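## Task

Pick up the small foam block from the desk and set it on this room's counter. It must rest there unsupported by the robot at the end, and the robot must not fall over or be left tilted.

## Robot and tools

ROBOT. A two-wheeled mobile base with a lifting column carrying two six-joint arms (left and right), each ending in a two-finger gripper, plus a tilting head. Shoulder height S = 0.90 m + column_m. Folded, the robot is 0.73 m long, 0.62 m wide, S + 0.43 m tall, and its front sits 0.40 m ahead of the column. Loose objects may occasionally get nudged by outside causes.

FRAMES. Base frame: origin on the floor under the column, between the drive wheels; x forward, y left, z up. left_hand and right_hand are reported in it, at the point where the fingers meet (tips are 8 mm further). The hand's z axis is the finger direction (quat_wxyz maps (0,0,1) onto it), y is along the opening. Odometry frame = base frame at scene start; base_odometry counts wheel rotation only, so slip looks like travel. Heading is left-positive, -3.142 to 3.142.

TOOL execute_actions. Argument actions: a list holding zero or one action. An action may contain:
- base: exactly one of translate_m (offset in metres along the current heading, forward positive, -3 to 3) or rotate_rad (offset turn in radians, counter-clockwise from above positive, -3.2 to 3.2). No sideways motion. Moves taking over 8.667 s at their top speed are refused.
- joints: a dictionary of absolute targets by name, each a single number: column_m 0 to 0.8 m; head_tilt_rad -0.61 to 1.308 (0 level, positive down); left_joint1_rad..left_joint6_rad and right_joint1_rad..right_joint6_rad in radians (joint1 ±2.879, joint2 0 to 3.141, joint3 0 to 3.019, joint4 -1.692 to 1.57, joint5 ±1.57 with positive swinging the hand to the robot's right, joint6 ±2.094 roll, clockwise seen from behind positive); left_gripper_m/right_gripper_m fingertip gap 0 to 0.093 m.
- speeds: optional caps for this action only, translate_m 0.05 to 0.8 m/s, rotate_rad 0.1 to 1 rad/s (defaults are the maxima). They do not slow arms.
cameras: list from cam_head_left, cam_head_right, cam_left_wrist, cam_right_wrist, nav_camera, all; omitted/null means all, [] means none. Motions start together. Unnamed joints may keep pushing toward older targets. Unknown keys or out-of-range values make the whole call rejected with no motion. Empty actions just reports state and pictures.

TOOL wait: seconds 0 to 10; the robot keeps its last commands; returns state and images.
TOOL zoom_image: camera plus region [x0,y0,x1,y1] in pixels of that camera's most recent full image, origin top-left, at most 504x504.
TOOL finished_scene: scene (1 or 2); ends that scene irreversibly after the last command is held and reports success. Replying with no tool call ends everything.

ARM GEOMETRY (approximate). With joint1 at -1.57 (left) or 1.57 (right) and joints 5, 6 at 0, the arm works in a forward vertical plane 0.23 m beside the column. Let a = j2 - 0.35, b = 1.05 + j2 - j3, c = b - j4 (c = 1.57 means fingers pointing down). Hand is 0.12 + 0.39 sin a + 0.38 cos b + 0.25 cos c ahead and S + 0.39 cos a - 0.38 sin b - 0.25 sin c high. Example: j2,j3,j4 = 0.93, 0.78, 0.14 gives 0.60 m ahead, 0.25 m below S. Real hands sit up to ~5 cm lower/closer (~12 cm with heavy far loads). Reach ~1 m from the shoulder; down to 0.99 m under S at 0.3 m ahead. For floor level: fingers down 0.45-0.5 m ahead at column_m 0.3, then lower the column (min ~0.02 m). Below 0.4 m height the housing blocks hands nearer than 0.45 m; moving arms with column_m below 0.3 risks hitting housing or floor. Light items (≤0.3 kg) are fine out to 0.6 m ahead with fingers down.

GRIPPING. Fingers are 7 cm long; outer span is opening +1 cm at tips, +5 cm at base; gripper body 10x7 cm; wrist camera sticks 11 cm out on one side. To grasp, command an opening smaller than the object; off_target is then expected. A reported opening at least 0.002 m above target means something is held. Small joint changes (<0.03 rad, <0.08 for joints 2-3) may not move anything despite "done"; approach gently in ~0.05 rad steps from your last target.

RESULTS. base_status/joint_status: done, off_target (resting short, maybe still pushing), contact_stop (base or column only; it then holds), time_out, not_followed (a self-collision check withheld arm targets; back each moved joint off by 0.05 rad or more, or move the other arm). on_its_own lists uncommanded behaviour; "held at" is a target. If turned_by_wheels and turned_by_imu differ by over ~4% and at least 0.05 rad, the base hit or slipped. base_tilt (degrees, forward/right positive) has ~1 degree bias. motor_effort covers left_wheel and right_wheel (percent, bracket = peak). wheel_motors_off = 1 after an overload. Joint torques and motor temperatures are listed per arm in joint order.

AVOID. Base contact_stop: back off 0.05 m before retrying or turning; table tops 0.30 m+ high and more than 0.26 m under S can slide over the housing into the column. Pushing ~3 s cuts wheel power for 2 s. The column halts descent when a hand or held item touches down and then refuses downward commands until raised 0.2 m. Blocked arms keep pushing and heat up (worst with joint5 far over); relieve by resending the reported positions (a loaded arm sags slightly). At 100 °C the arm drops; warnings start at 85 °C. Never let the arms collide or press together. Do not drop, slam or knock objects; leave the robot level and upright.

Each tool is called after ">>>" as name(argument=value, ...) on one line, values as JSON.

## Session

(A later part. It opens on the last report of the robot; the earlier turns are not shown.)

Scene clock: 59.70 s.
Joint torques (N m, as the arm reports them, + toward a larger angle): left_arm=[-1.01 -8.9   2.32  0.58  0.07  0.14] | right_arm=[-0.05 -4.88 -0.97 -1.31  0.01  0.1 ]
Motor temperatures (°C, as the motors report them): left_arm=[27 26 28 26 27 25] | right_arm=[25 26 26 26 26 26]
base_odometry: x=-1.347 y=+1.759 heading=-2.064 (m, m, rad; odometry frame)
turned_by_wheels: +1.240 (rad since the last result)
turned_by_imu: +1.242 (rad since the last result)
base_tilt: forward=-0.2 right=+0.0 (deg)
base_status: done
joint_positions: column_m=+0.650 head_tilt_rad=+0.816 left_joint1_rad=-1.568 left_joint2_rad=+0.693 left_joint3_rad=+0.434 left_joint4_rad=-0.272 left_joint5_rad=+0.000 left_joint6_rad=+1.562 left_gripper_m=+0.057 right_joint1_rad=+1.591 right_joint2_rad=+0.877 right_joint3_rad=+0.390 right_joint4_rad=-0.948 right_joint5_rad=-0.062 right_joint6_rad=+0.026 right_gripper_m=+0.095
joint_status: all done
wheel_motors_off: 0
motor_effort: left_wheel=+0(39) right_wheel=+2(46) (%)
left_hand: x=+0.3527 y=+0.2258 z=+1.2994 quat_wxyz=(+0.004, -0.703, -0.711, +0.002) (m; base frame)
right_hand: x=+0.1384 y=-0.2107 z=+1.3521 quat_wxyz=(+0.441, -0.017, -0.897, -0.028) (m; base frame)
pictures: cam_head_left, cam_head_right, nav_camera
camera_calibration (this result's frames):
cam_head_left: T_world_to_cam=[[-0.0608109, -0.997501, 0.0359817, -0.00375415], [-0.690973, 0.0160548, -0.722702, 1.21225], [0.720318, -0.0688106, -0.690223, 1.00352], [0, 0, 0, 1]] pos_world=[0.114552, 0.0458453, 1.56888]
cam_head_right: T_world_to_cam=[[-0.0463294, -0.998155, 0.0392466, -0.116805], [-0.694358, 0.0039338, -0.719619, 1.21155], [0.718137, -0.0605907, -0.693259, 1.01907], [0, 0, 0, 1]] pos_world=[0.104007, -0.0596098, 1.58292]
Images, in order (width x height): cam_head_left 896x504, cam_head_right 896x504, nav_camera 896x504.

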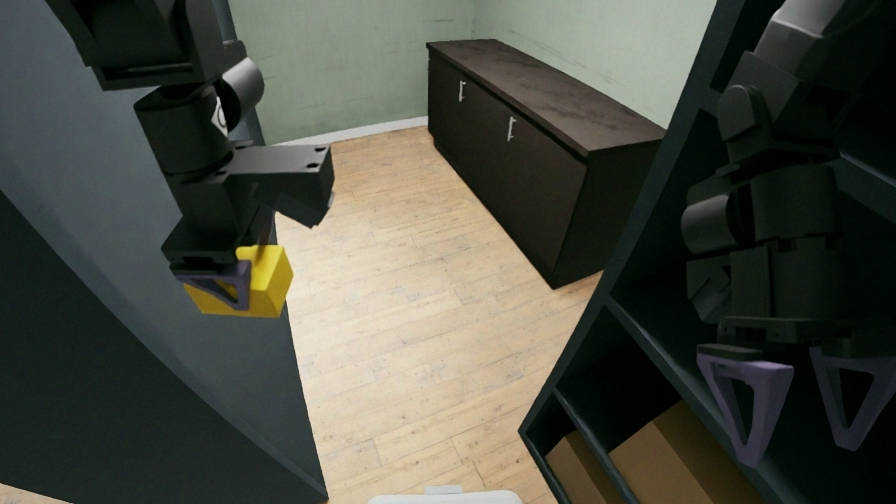

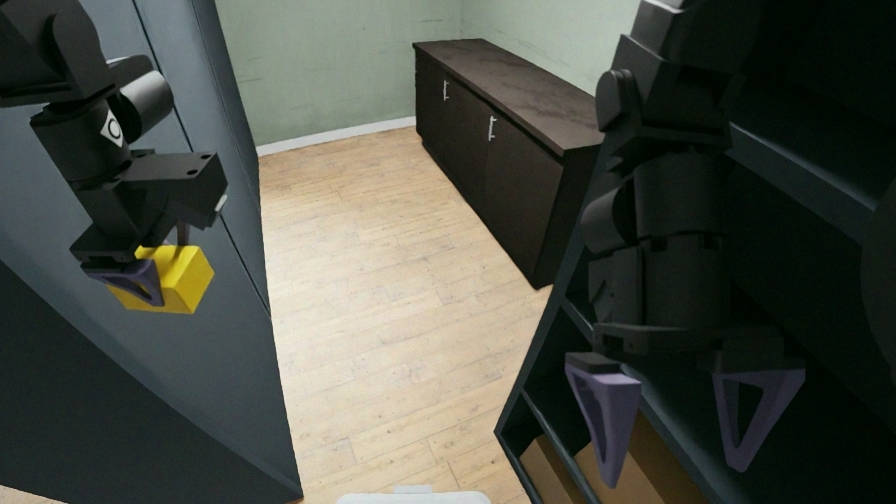

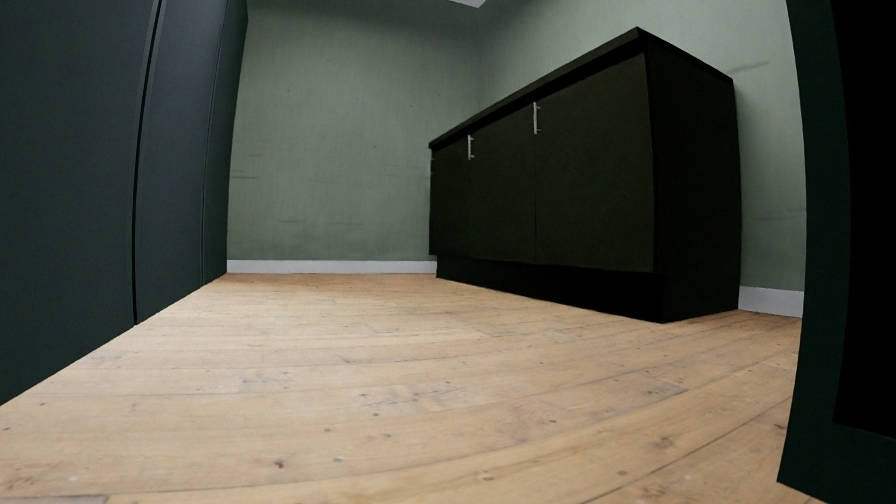

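>>> execute_actions(actions=[{"base":{"rotate_rad":0.06}}], cameras=[])

>>> execute_actions(actions=[{"base":{"translate_m":1.8},"speeds":{"translate_m":0.6}}], cameras=[])

>>> execute_actions(actions=[{"base":{"rotate_rad":-1.3},"joints":{"left_joint2_rad":1.148,"left_joint3_rad":1.185,"left_joint4_rad":-0.557,"column_m":0.45}}], cameras=["cam_head_left","cam_head_right","cam_left_wrist","nav_camera"])

Scene clock: 62.20 s.
Joint torques (N m, as the arm reports them, + toward a larger angle): left_arm=[-0.72 -8.66  2.4   0.7   0.07  0.09] | right_arm=[-0.03 -4.88 -0.92 -1.32  0.01  0.1 ]
Motor temperatures (°C, as the motors report them): left_arm=[27 26 28 26 27 25] | right_arm=[25 26 26 26 26 26]
base_odometry: x=-1.347 y=+1.759 heading=-2.004 (m, m, rad; odometry frame)
turned_by_wheels: +0.059 (rad since the last result)
turned_by_imu: +0.060 (rad since the last result)
base_tilt: forward=-0.3 right=+0.0 (deg)
base_status: done
joint_positions: column_m=+0.650 head_tilt_rad=+0.816 left_joint1_rad=-1.568 left_joint2_rad=+0.693 left_joint3_rad=+0.434 left_joint4_rad=-0.272 left_joint5_rad=+0.000 left_joint6_rad=+1.562 left_gripper_m=+0.057 right_joint1_rad=+1.591 right_joint2_rad=+0.877 right_joint3_rad=+0.390 right_joint4_rad=-0.948 right_joint5_rad=-0.062 right_joint6_rad=+0.026 right_gripper_m=+0.095
joint_status: not commanded
wheel_motors_off: 0
motor_effort: left_wheel=-2(19) right_wheel=+4(28) (%)
left_hand: x=+0.3527 y=+0.2258 z=+1.2994 quat_wxyz=(+0.004, -0.703, -0.711, +0.002) (m; base frame)
right_hand: x=+0.1384 y=-0.2107 z=+1.3521 quat_wxyz=(+0.441, -0.017, -0.897, -0.028) (m; base frame)
pictures: none
No camera images: the call's "cameras" was empty. Leave "cameras" out to get every camera's image.

Scene clock: 67.00 s.
Joint torques (N m, as the arm reports them, + toward a larger angle): left_arm=[-1.51 -9.31  2.37  0.66  0.08  0.12] | right_arm=[-0.05 -4.8  -0.83 -1.26  0.01  0.11]
Motor temperatures (°C, as the motors report them): left_arm=[27 26 27 26 27 25] | right_arm=[25 26 26 26 26 26]
base_odometry: x=-2.103 y=+0.125 heading=-2.004 (m, m, rad; odometry frame)
turned_by_wheels: +0.001 (rad since the last result)
turned_by_imu: +0.000 (rad since the last result)
base_tilt: forward=-0.2 right=+0.0 (deg)
base_status: done
joint_positions: column_m=+0.650 head_tilt_rad=+0.815 left_joint1_rad=-1.568 left_joint2_rad=+0.693 left_joint3_rad=+0.432 left_joint4_rad=-0.272 left_joint5_rad=+0.000 left_joint6_rad=+1.562 left_gripper_m=+0.057 right_joint1_rad=+1.591 right_joint2_rad=+0.877 right_joint3_rad=+0.387 right_joint4_rad=-0.948 right_joint5_rad=-0.062 right_joint6_rad=+0.026 right_gripper_m=+0.095
joint_status: not commanded
wheel_motors_off: 0
motor_effort: left_wheel=+1(41) right_wheel=-1(58) (%)
left_hand: x=+0.3515 y=+0.2258 z=+1.2992 quat_wxyz=(+0.005, -0.703, -0.711, +0.002) (m; base frame)
right_hand: x=+0.1370 y=-0.2107 z=+1.3526 quat_wxyz=(+0.442, -0.017, -0.897, -0.028) (m; base frame)
pictures: none
No camera images: the call's "cameras" was empty. Leave "cameras" out to get every camera's image.

Scene clock: 70.17 s.
Joint torques (N m, as the arm reports them, + toward a larger angle): left_arm=[ -0.62 -20.49   4.69  -0.32   0.08   0.13] | right_arm=[-0.04 -4.88 -0.7  -1.32  0.02  0.11]
Motor temperatures (°C, as the motors report them): left_arm=[27 26 28 26 27 25] | right_arm=[25 26 26 26 26 26]
base_odometry: x=-2.103 y=+0.125 heading=+2.980 (m, m, rad; odometry frame)
turned_by_wheels: -1.299 (rad since the last result)
turned_by_imu: -1.301 (rad since the last result)
base_tilt: forward=-0.3 right=+0.0 (deg)
base_status: done
joint_positions: column_m=+0.450 head_tilt_rad=+0.815 left_joint1_rad=-1.568 left_joint2_rad=+1.152 left_joint3_rad=+1.185 left_joint4_rad=-0.545 left_joint5_rad=+0.000 left_joint6_rad=+1.562 left_gripper_m=+0.057 right_joint1_rad=+1.591 right_joint2_rad=+0.877 right_joint3_rad=+0.387 right_joint4_rad=-0.948 right_joint5_rad=-0.062 right_joint6_rad=+0.026 right_gripper_m=+0.095
joint_status: all done
wheel_motors_off: 0
motor_effort: left_wheel=+5(33) right_wheel=-5(54) (%)
left_hand: x=+0.6059 y=+0.2263 z=+1.0483 quat_wxyz=(-0.003, -0.703, -0.711, -0.005) (m; base frame)
right_hand: x=+0.1370 y=-0.2107 z=+1.1528 quat_wxyz=(+0.442, -0.017, -0.897, -0.028) (m; base frame)
pictures: cam_head_left, cam_head_right, cam_left_wrist, nav_camera
camera_calibration (this result's frames):
cam_head_left: T_world_to_cam=[[-0.0608381, -0.997501, 0.0359357, 0.00350368], [-0.690427, 0.0160548, -0.723224, 1.06855], [0.72084, -0.0688106, -0.689678, 0.864777], [0, 0, 0, 1]] pos_world=[0.114603, 0.0458453, 1.36909]
cam_head_right: T_world_to_cam=[[-0.0463591, -0.998155, 0.0392116, -0.108911], [-0.693813, 0.0039338, -0.720144, 1.06847], [0.718661, -0.0605907, -0.692716, 0.879724], [0, 0, 0, 1]] pos_world=[0.104047, -0.0596098, 1.38312]
cam_left_wrist: T_world_to_cam=[[-0.999824, 0.00162256, -0.0186692, 0.629179], [-0.00924738, 0.823778, 0.566837, -0.76505], [0.016299, 0.56691, -0.823618, 0.851186], [0, 0, 0, 1]] pos_world=[0.608121, 0.146664, 1.14646]
Images, in order (width x height): cam_head_left 896x504, cam_head_right 896x504, cam_left_wrist 896x504, nav_camera 896x504.

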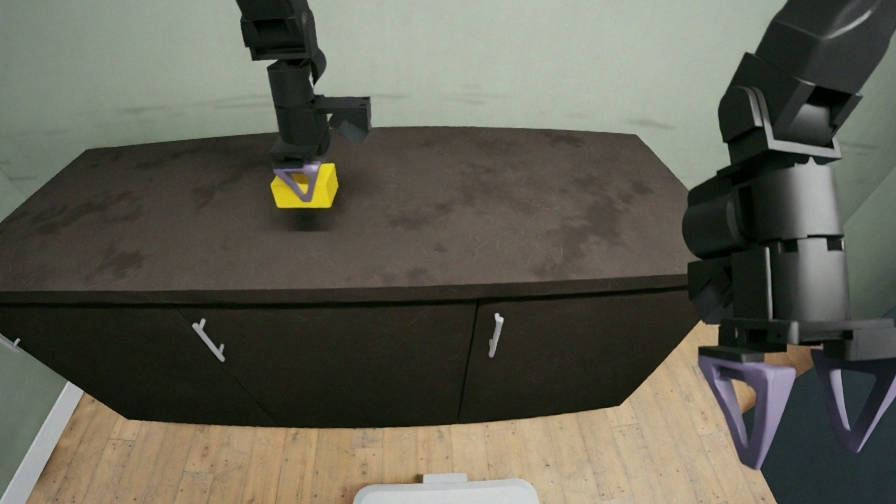

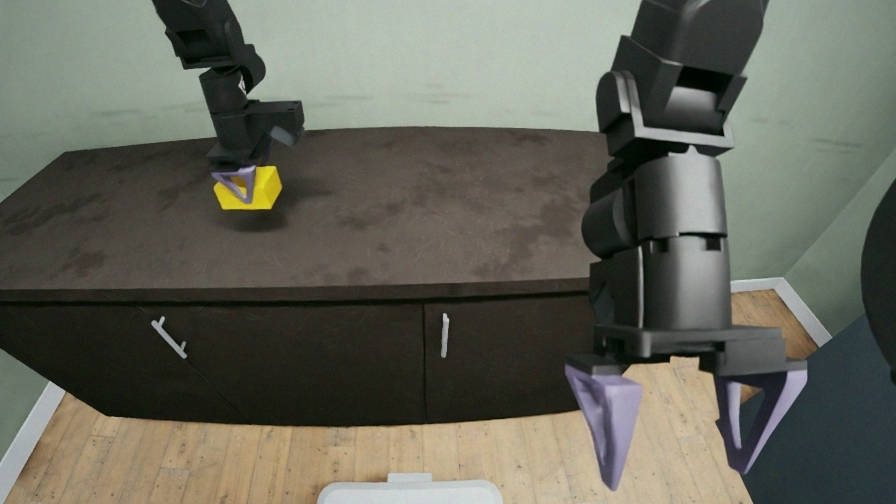

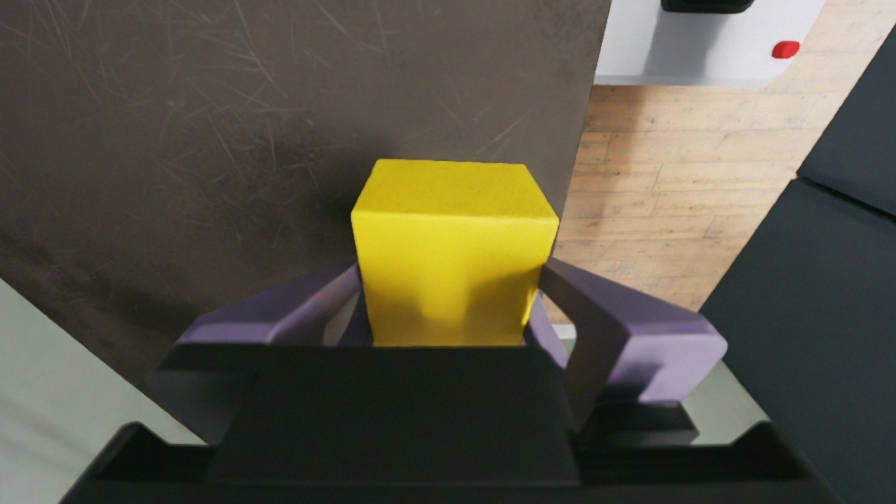

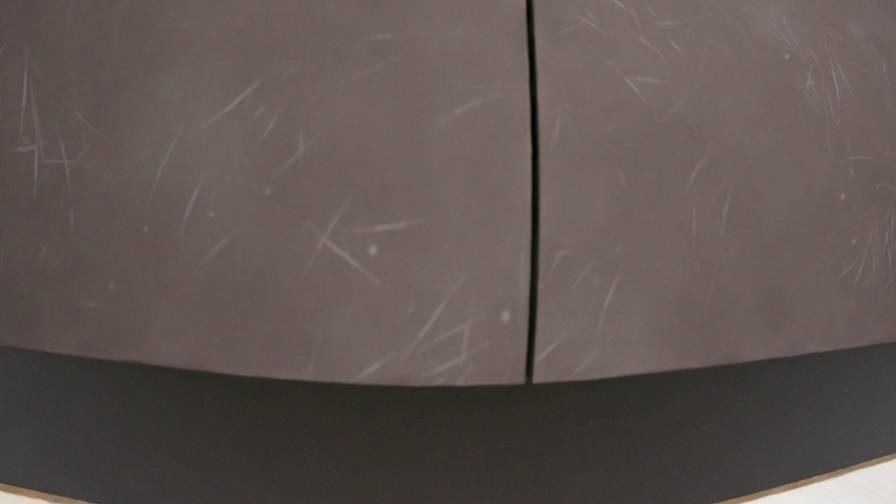

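>>> execute_actions(actions=[{"base":{"translate_m":0.06},"joints":{"column_m":0.36}}], cameras=["cam_head_left","cam_head_right","cam_left_wrist"])

Scene clock: 72.53 s.
Joint torques (N m, as the arm reports them, + toward a larger angle): left_arm=[ -0.68 -21.17   4.48  -0.15   0.     0.09] | right_arm=[ 0.02 -4.9  -0.81 -1.31  0.01  0.1 ]
Motor temperatures (°C, as the motors report them): left_arm=[27 26 28 26 27 25] | right_arm=[25 26 26 26 26 26]
base_odometry: x=-2.162 y=+0.135 heading=+2.979 (m, m, rad; odometry frame)
turned_by_wheels: -0.001 (rad since the last result)
turned_by_imu: -0.001 (rad since the last result)
base_tilt: forward=-0.1 right=-0.1 (deg)
base_status: done
joint_positions: column_m=+0.360 head_tilt_rad=+0.815 left_joint1_rad=-1.568 left_joint2_rad=+1.152 left_joint3_rad=+1.181 left_joint4_rad=-0.545 left_joint5_rad=+0.000 left_joint6_rad=+1.562 left_gripper_m=+0.057 right_joint1_rad=+1.591 right_joint2_rad=+0.877 right_joint3_rad=+0.388 right_joint4_rad=-0.948 right_joint5_rad=-0.062 right_joint6_rad=+0.026 right_gripper_m=+0.095
joint_status: all done
wheel_motors_off: 0
motor_effort: left_wheel=+0(42) right_wheel=+0(50) (%)
left_hand: x=+0.6040 y=+0.2263 z=+0.9578 quat_wxyz=(-0.002, -0.703, -0.711, -0.004) (m; base frame)
right_hand: x=+0.1374 y=-0.2107 z=+1.0626 quat_wxyz=(+0.441, -0.017, -0.897, -0.028) (m; base frame)
pictures: cam_head_left, cam_head_right, cam_left_wrist
camera_calibration (this result's frames):
cam_head_left: T_world_to_cam=[[-0.0608495, -0.997501, 0.0359164, 0.00676471], [-0.690197, 0.0160548, -0.723444, 1.00374], [0.721059, -0.0688106, -0.689449, 0.802382], [0, 0, 0, 1]] pos_world=[0.114624, 0.0458453, 1.27911]
cam_head_right: T_world_to_cam=[[-0.0463715, -0.998155, 0.0391968, -0.105361], [-0.693585, 0.0039338, -0.720365, 1.00394], [0.718881, -0.0605907, -0.692487, 0.817057], [0, 0, 0, 1]] pos_world=[0.104064, -0.0596098, 1.29313]
cam_left_wrist: T_world_to_cam=[[-0.999877, 0.00161401, -0.0156179, 0.622758], [-0.00752446, 0.823781, 0.566859, -0.714818], [0.0137806, 0.566906, -0.823667, 0.778232], [0, 0, 0, 1]] pos_world=[0.606578, 0.146663, 1.05593]
Images, in order (width x height): cam_head_left 896x504, cam_head_right 896x504, cam_left_wrist 896x504.

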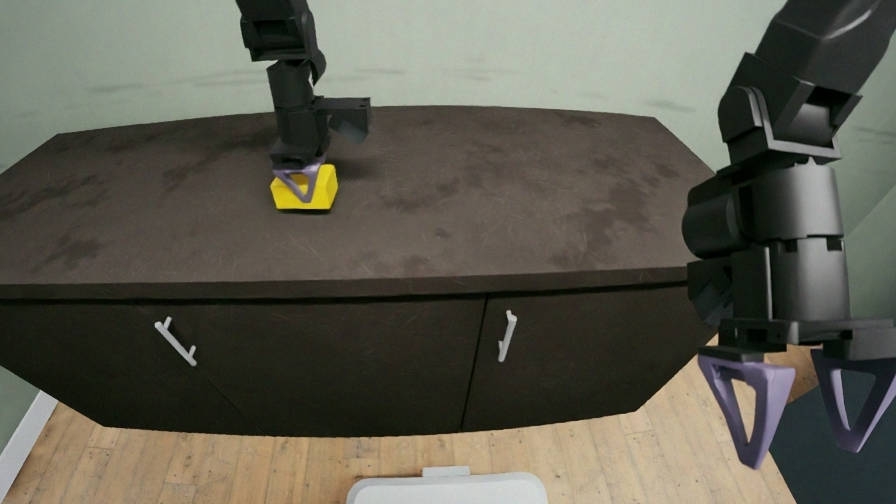

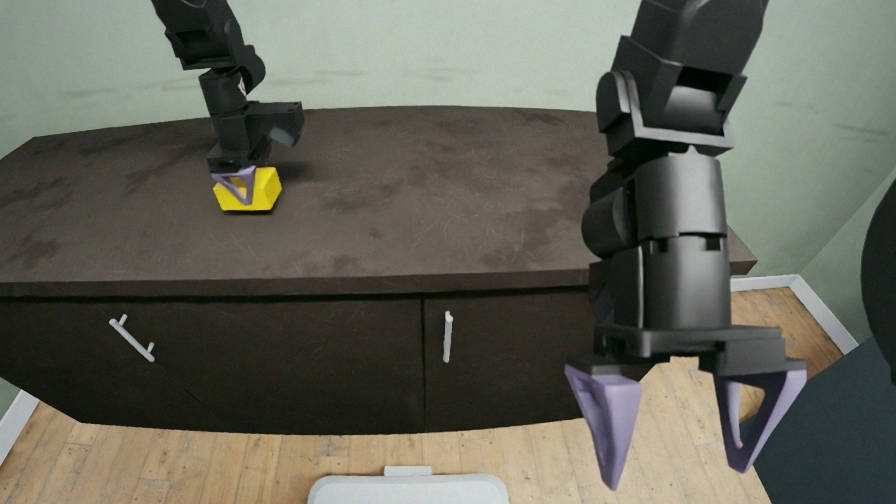

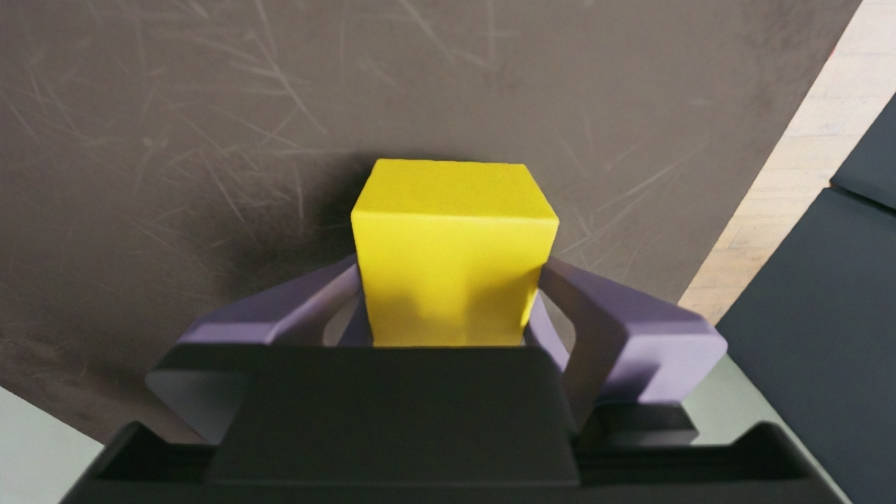

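>>> execute_actions(actions=[{"joints":{"column_m":0.349}}], cameras=["cam_head_left"])

>>> execute_actions(actions=[{"joints":{"left_gripper_m":0.093}}], cameras=["cam_left_wrist"])

>>> execute_actions(actions=[{"joints":{"column_m":0.45}}], cameras=["cam_head_left","cam_left_wrist"])

Scene clock: 74.37 s.
Joint torques (N m, as the arm reports them, + toward a larger angle): left_arm=[ -1.2  -20.59   4.76  -0.4    0.04   0.11] | right_arm=[-0.03 -4.89 -0.84 -1.3   0.01  0.1 ]
Motor temperatures (°C, as the motors report them): left_arm=[27 26 28 26 27 25] | right_arm=[25 26 26 26 26 26]
base_odometry: x=-2.162 y=+0.135 heading=+2.979 (m, m, rad; odometry frame)
turned_by_wheels: +0.000 (rad since the last result)
turned_by_imu: +0.000 (rad since the last result)
base_tilt: forward=-0.2 right=+0.0 (deg)
base_status: not commanded
joint_positions: column_m=+0.349 head_tilt_rad=+0.815 left_joint1_rad=-1.568 left_joint2_rad=+1.152 left_joint3_rad=+1.181 left_joint4_rad=-0.545 left_joint5_rad=+0.000 left_joint6_rad=+1.562 left_gripper_m=+0.057 right_joint1_rad=+1.591 right_joint2_rad=+0.877 right_joint3_rad=+0.388 right_joint4_rad=-0.948 right_joint5_rad=-0.062 right_joint6_rad=+0.026 right_gripper_m=+0.095
joint_status: all done
wheel_motors_off: 0
motor_effort: left_wheel=+0(0) right_wheel=+1(2) (%)
left_hand: x=+0.6040 y=+0.2263 z=+0.9468 quat_wxyz=(-0.002, -0.703, -0.711, -0.004) (m; base frame)
right_hand: x=+0.1374 y=-0.2107 z=+1.0516 quat_wxyz=(+0.441, -0.017, -0.897, -0.028) (m; base frame)
pictures: cam_head_left
camera_calibration (this result's frames):
cam_head_left: T_world_to_cam=[[-0.0608495, -0.997501, 0.0359164, 0.00715952], [-0.690197, 0.0160548, -0.723444, 0.995786], [0.721059, -0.0688106, -0.689449, 0.794803], [0, 0, 0, 1]] pos_world=[0.114624, 0.0458453, 1.26811]
Images, in order (width x height): cam_head_left 896x504.

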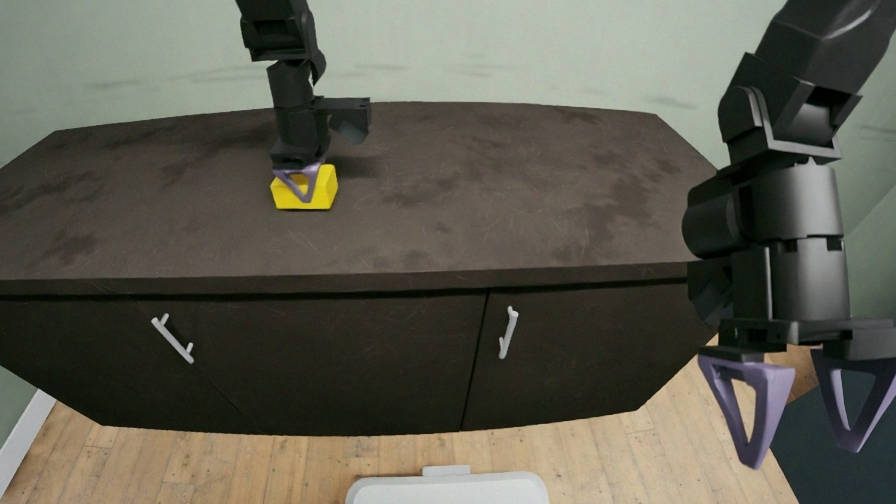

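Scene clock: 75.00 s.
Joint torques (N m, as the arm reports them, + toward a larger angle): left_arm=[ -0.4  -20.05   4.85  -0.16   0.05   0.13] | right_arm=[-0.04 -4.9  -0.84 -1.31  0.01  0.11]
Motor temperatures (°C, as the motors report them): left_arm=[27 26 28 26 27 25] | right_arm=[25 26 26 26 26 26]
base_odometry: x=-2.162 y=+0.135 heading=+2.979 (m, m, rad; odometry frame)
turned_by_wheels: +0.000 (rad since the last result)
turned_by_imu: +0.000 (rad since the last result)
base_tilt: forward=-0.2 right=+0.0 (deg)
base_status: not commanded
joint_positions: column_m=+0.349 head_tilt_rad=+0.815 left_joint1_rad=-1.568 left_joint2_rad=+1.152 left_joint3_rad=+1.181 left_joint4_rad=-0.545 left_joint5_rad=+0.000 left_joint6_rad=+1.562 left_gripper_m=+0.093 right_joint1_rad=+1.591 right_joint2_rad=+0.877 right_joint3_rad=+0.388 right_joint4_rad=-0.948 right_joint5_rad=-0.062 right_joint6_rad=+0.026 right_gripper_m=+0.095
joint_status: all done
wheel_motors_off: 0
motor_effort: left_wheel=+0(1) right_wheel=+1(3) (%)
left_hand: x=+0.6040 y=+0.2263 z=+0.9468 quat_wxyz=(-0.002, -0.703, -0.711, -0.004) (m; base frame)
right_hand: x=+0.1374 y=-0.2107 z=+1.0516 quat_wxyz=(+0.441, -0.017, -0.897, -0.028) (m; base frame)
pictures: cam_left_wrist
camera_calibration (this result's frames):
cam_left_wrist: T_world_to_cam=[[-0.999877, 0.00161401, -0.0156179, 0.622586], [-0.00752446, 0.823781, 0.566859, -0.708586], [0.0137806, 0.566906, -0.823667, 0.769177], [0, 0, 0, 1]] pos_world=[0.606578, 0.146663, 1.04494]
Images, in order (width x height): cam_left_wrist 896x504.

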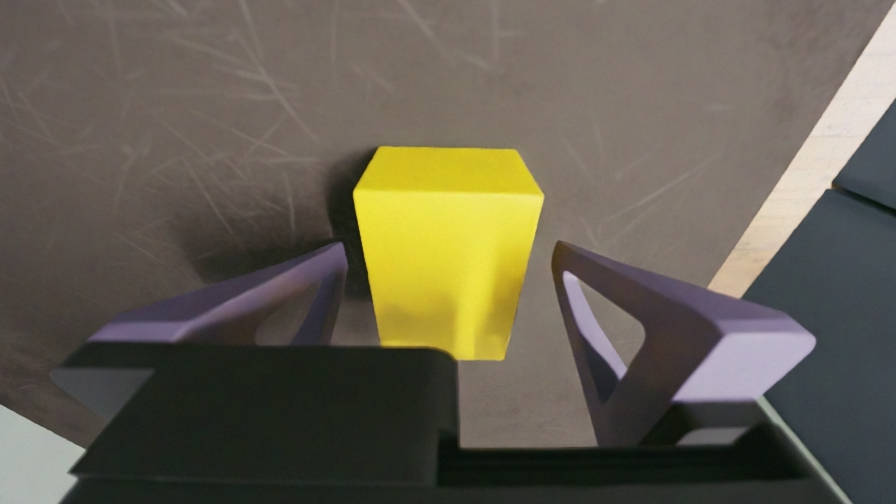

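Scene clock: 76.90 s.
Joint torques (N m, as the arm reports them, + toward a larger angle): left_arm=[ -1.51 -20.35   4.77  -0.32   0.07   0.16] | right_arm=[ 0.   -4.93 -0.87 -1.32  0.01  0.1 ]
Motor temperatures (°C, as the motors report them): left_arm=[27 27 28 26 27 25] | right_arm=[25 26 26 26 26 26]
base_odometry: x=-2.162 y=+0.135 heading=+2.979 (m, m, rad; odometry frame)
turned_by_wheels: +0.000 (rad since the last result)
turned_by_imu: +0.000 (rad since the last result)
base_tilt: forward=-0.2 right=-0.1 (deg)
base_status: not commanded
joint_positions: column_m=+0.450 head_tilt_rad=+0.815 left_joint1_rad=-1.568 left_joint2_rad=+1.152 left_joint3_rad=+1.181 left_joint4_rad=-0.545 left_joint5_rad=+0.000 left_joint6_rad=+1.562 left_gripper_m=+0.093 right_joint1_rad=+1.591 right_joint2_rad=+0.877 right_joint3_rad=+0.388 right_joint4_rad=-0.948 right_joint5_rad=-0.062 right_joint6_rad=+0.026 right_gripper_m=+0.095
joint_status: all done
wheel_motors_off: 0
motor_effort: left_wheel=+2(1) right_wheel=+2(2) (%)
left_hand: x=+0.6040 y=+0.2263 z=+1.0476 quat_wxyz=(-0.002, -0.703, -0.711, -0.004) (m; base frame)
right_hand: x=+0.1374 y=-0.2107 z=+1.1524 quat_wxyz=(+0.441, -0.017, -0.897, -0.028) (m; base frame)
pictures: cam_head_left, cam_left_wrist
camera_calibration (this result's frames):
cam_head_left: T_world_to_cam=[[-0.0608495, -0.997501, 0.0359164, 0.00353837], [-0.690197, 0.0160548, -0.723443, 1.06872], [0.721059, -0.0688106, -0.689449, 0.864315], [0, 0, 0, 1]] pos_world=[0.114624, 0.0458453, 1.36894]
cam_left_wrist: T_world_to_cam=[[-0.999877, 0.00161401, -0.0156179, 0.624161], [-0.00752446, 0.823781, 0.566859, -0.765738], [0.0137806, 0.566906, -0.823667, 0.852221], [0, 0, 0, 1]] pos_world=[0.606578, 0.146663, 1.14576]
Images, in order (width x height): cam_head_left 896x504, cam_left_wrist 896x504.

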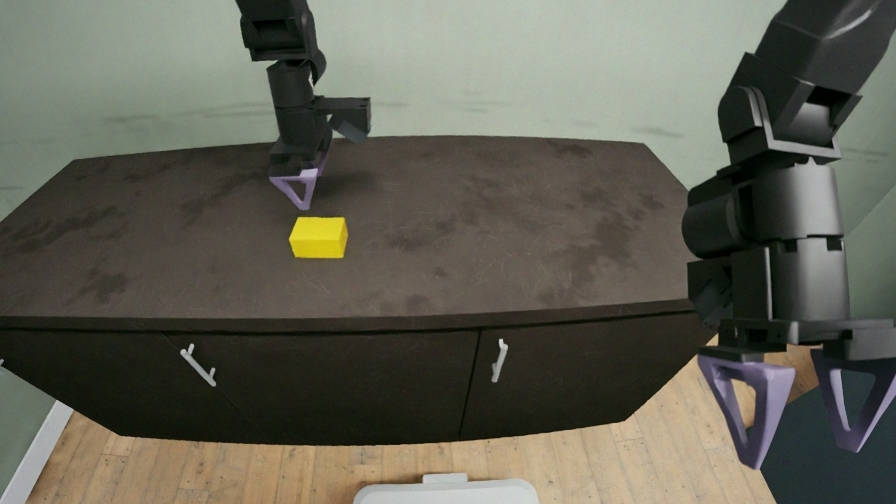

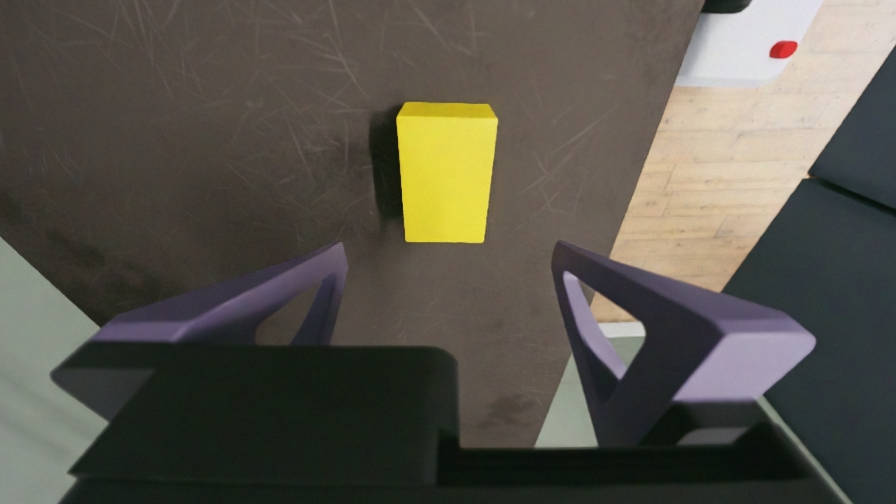

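>>> finished_scene(scene=1)

The scene is finished: the task was done.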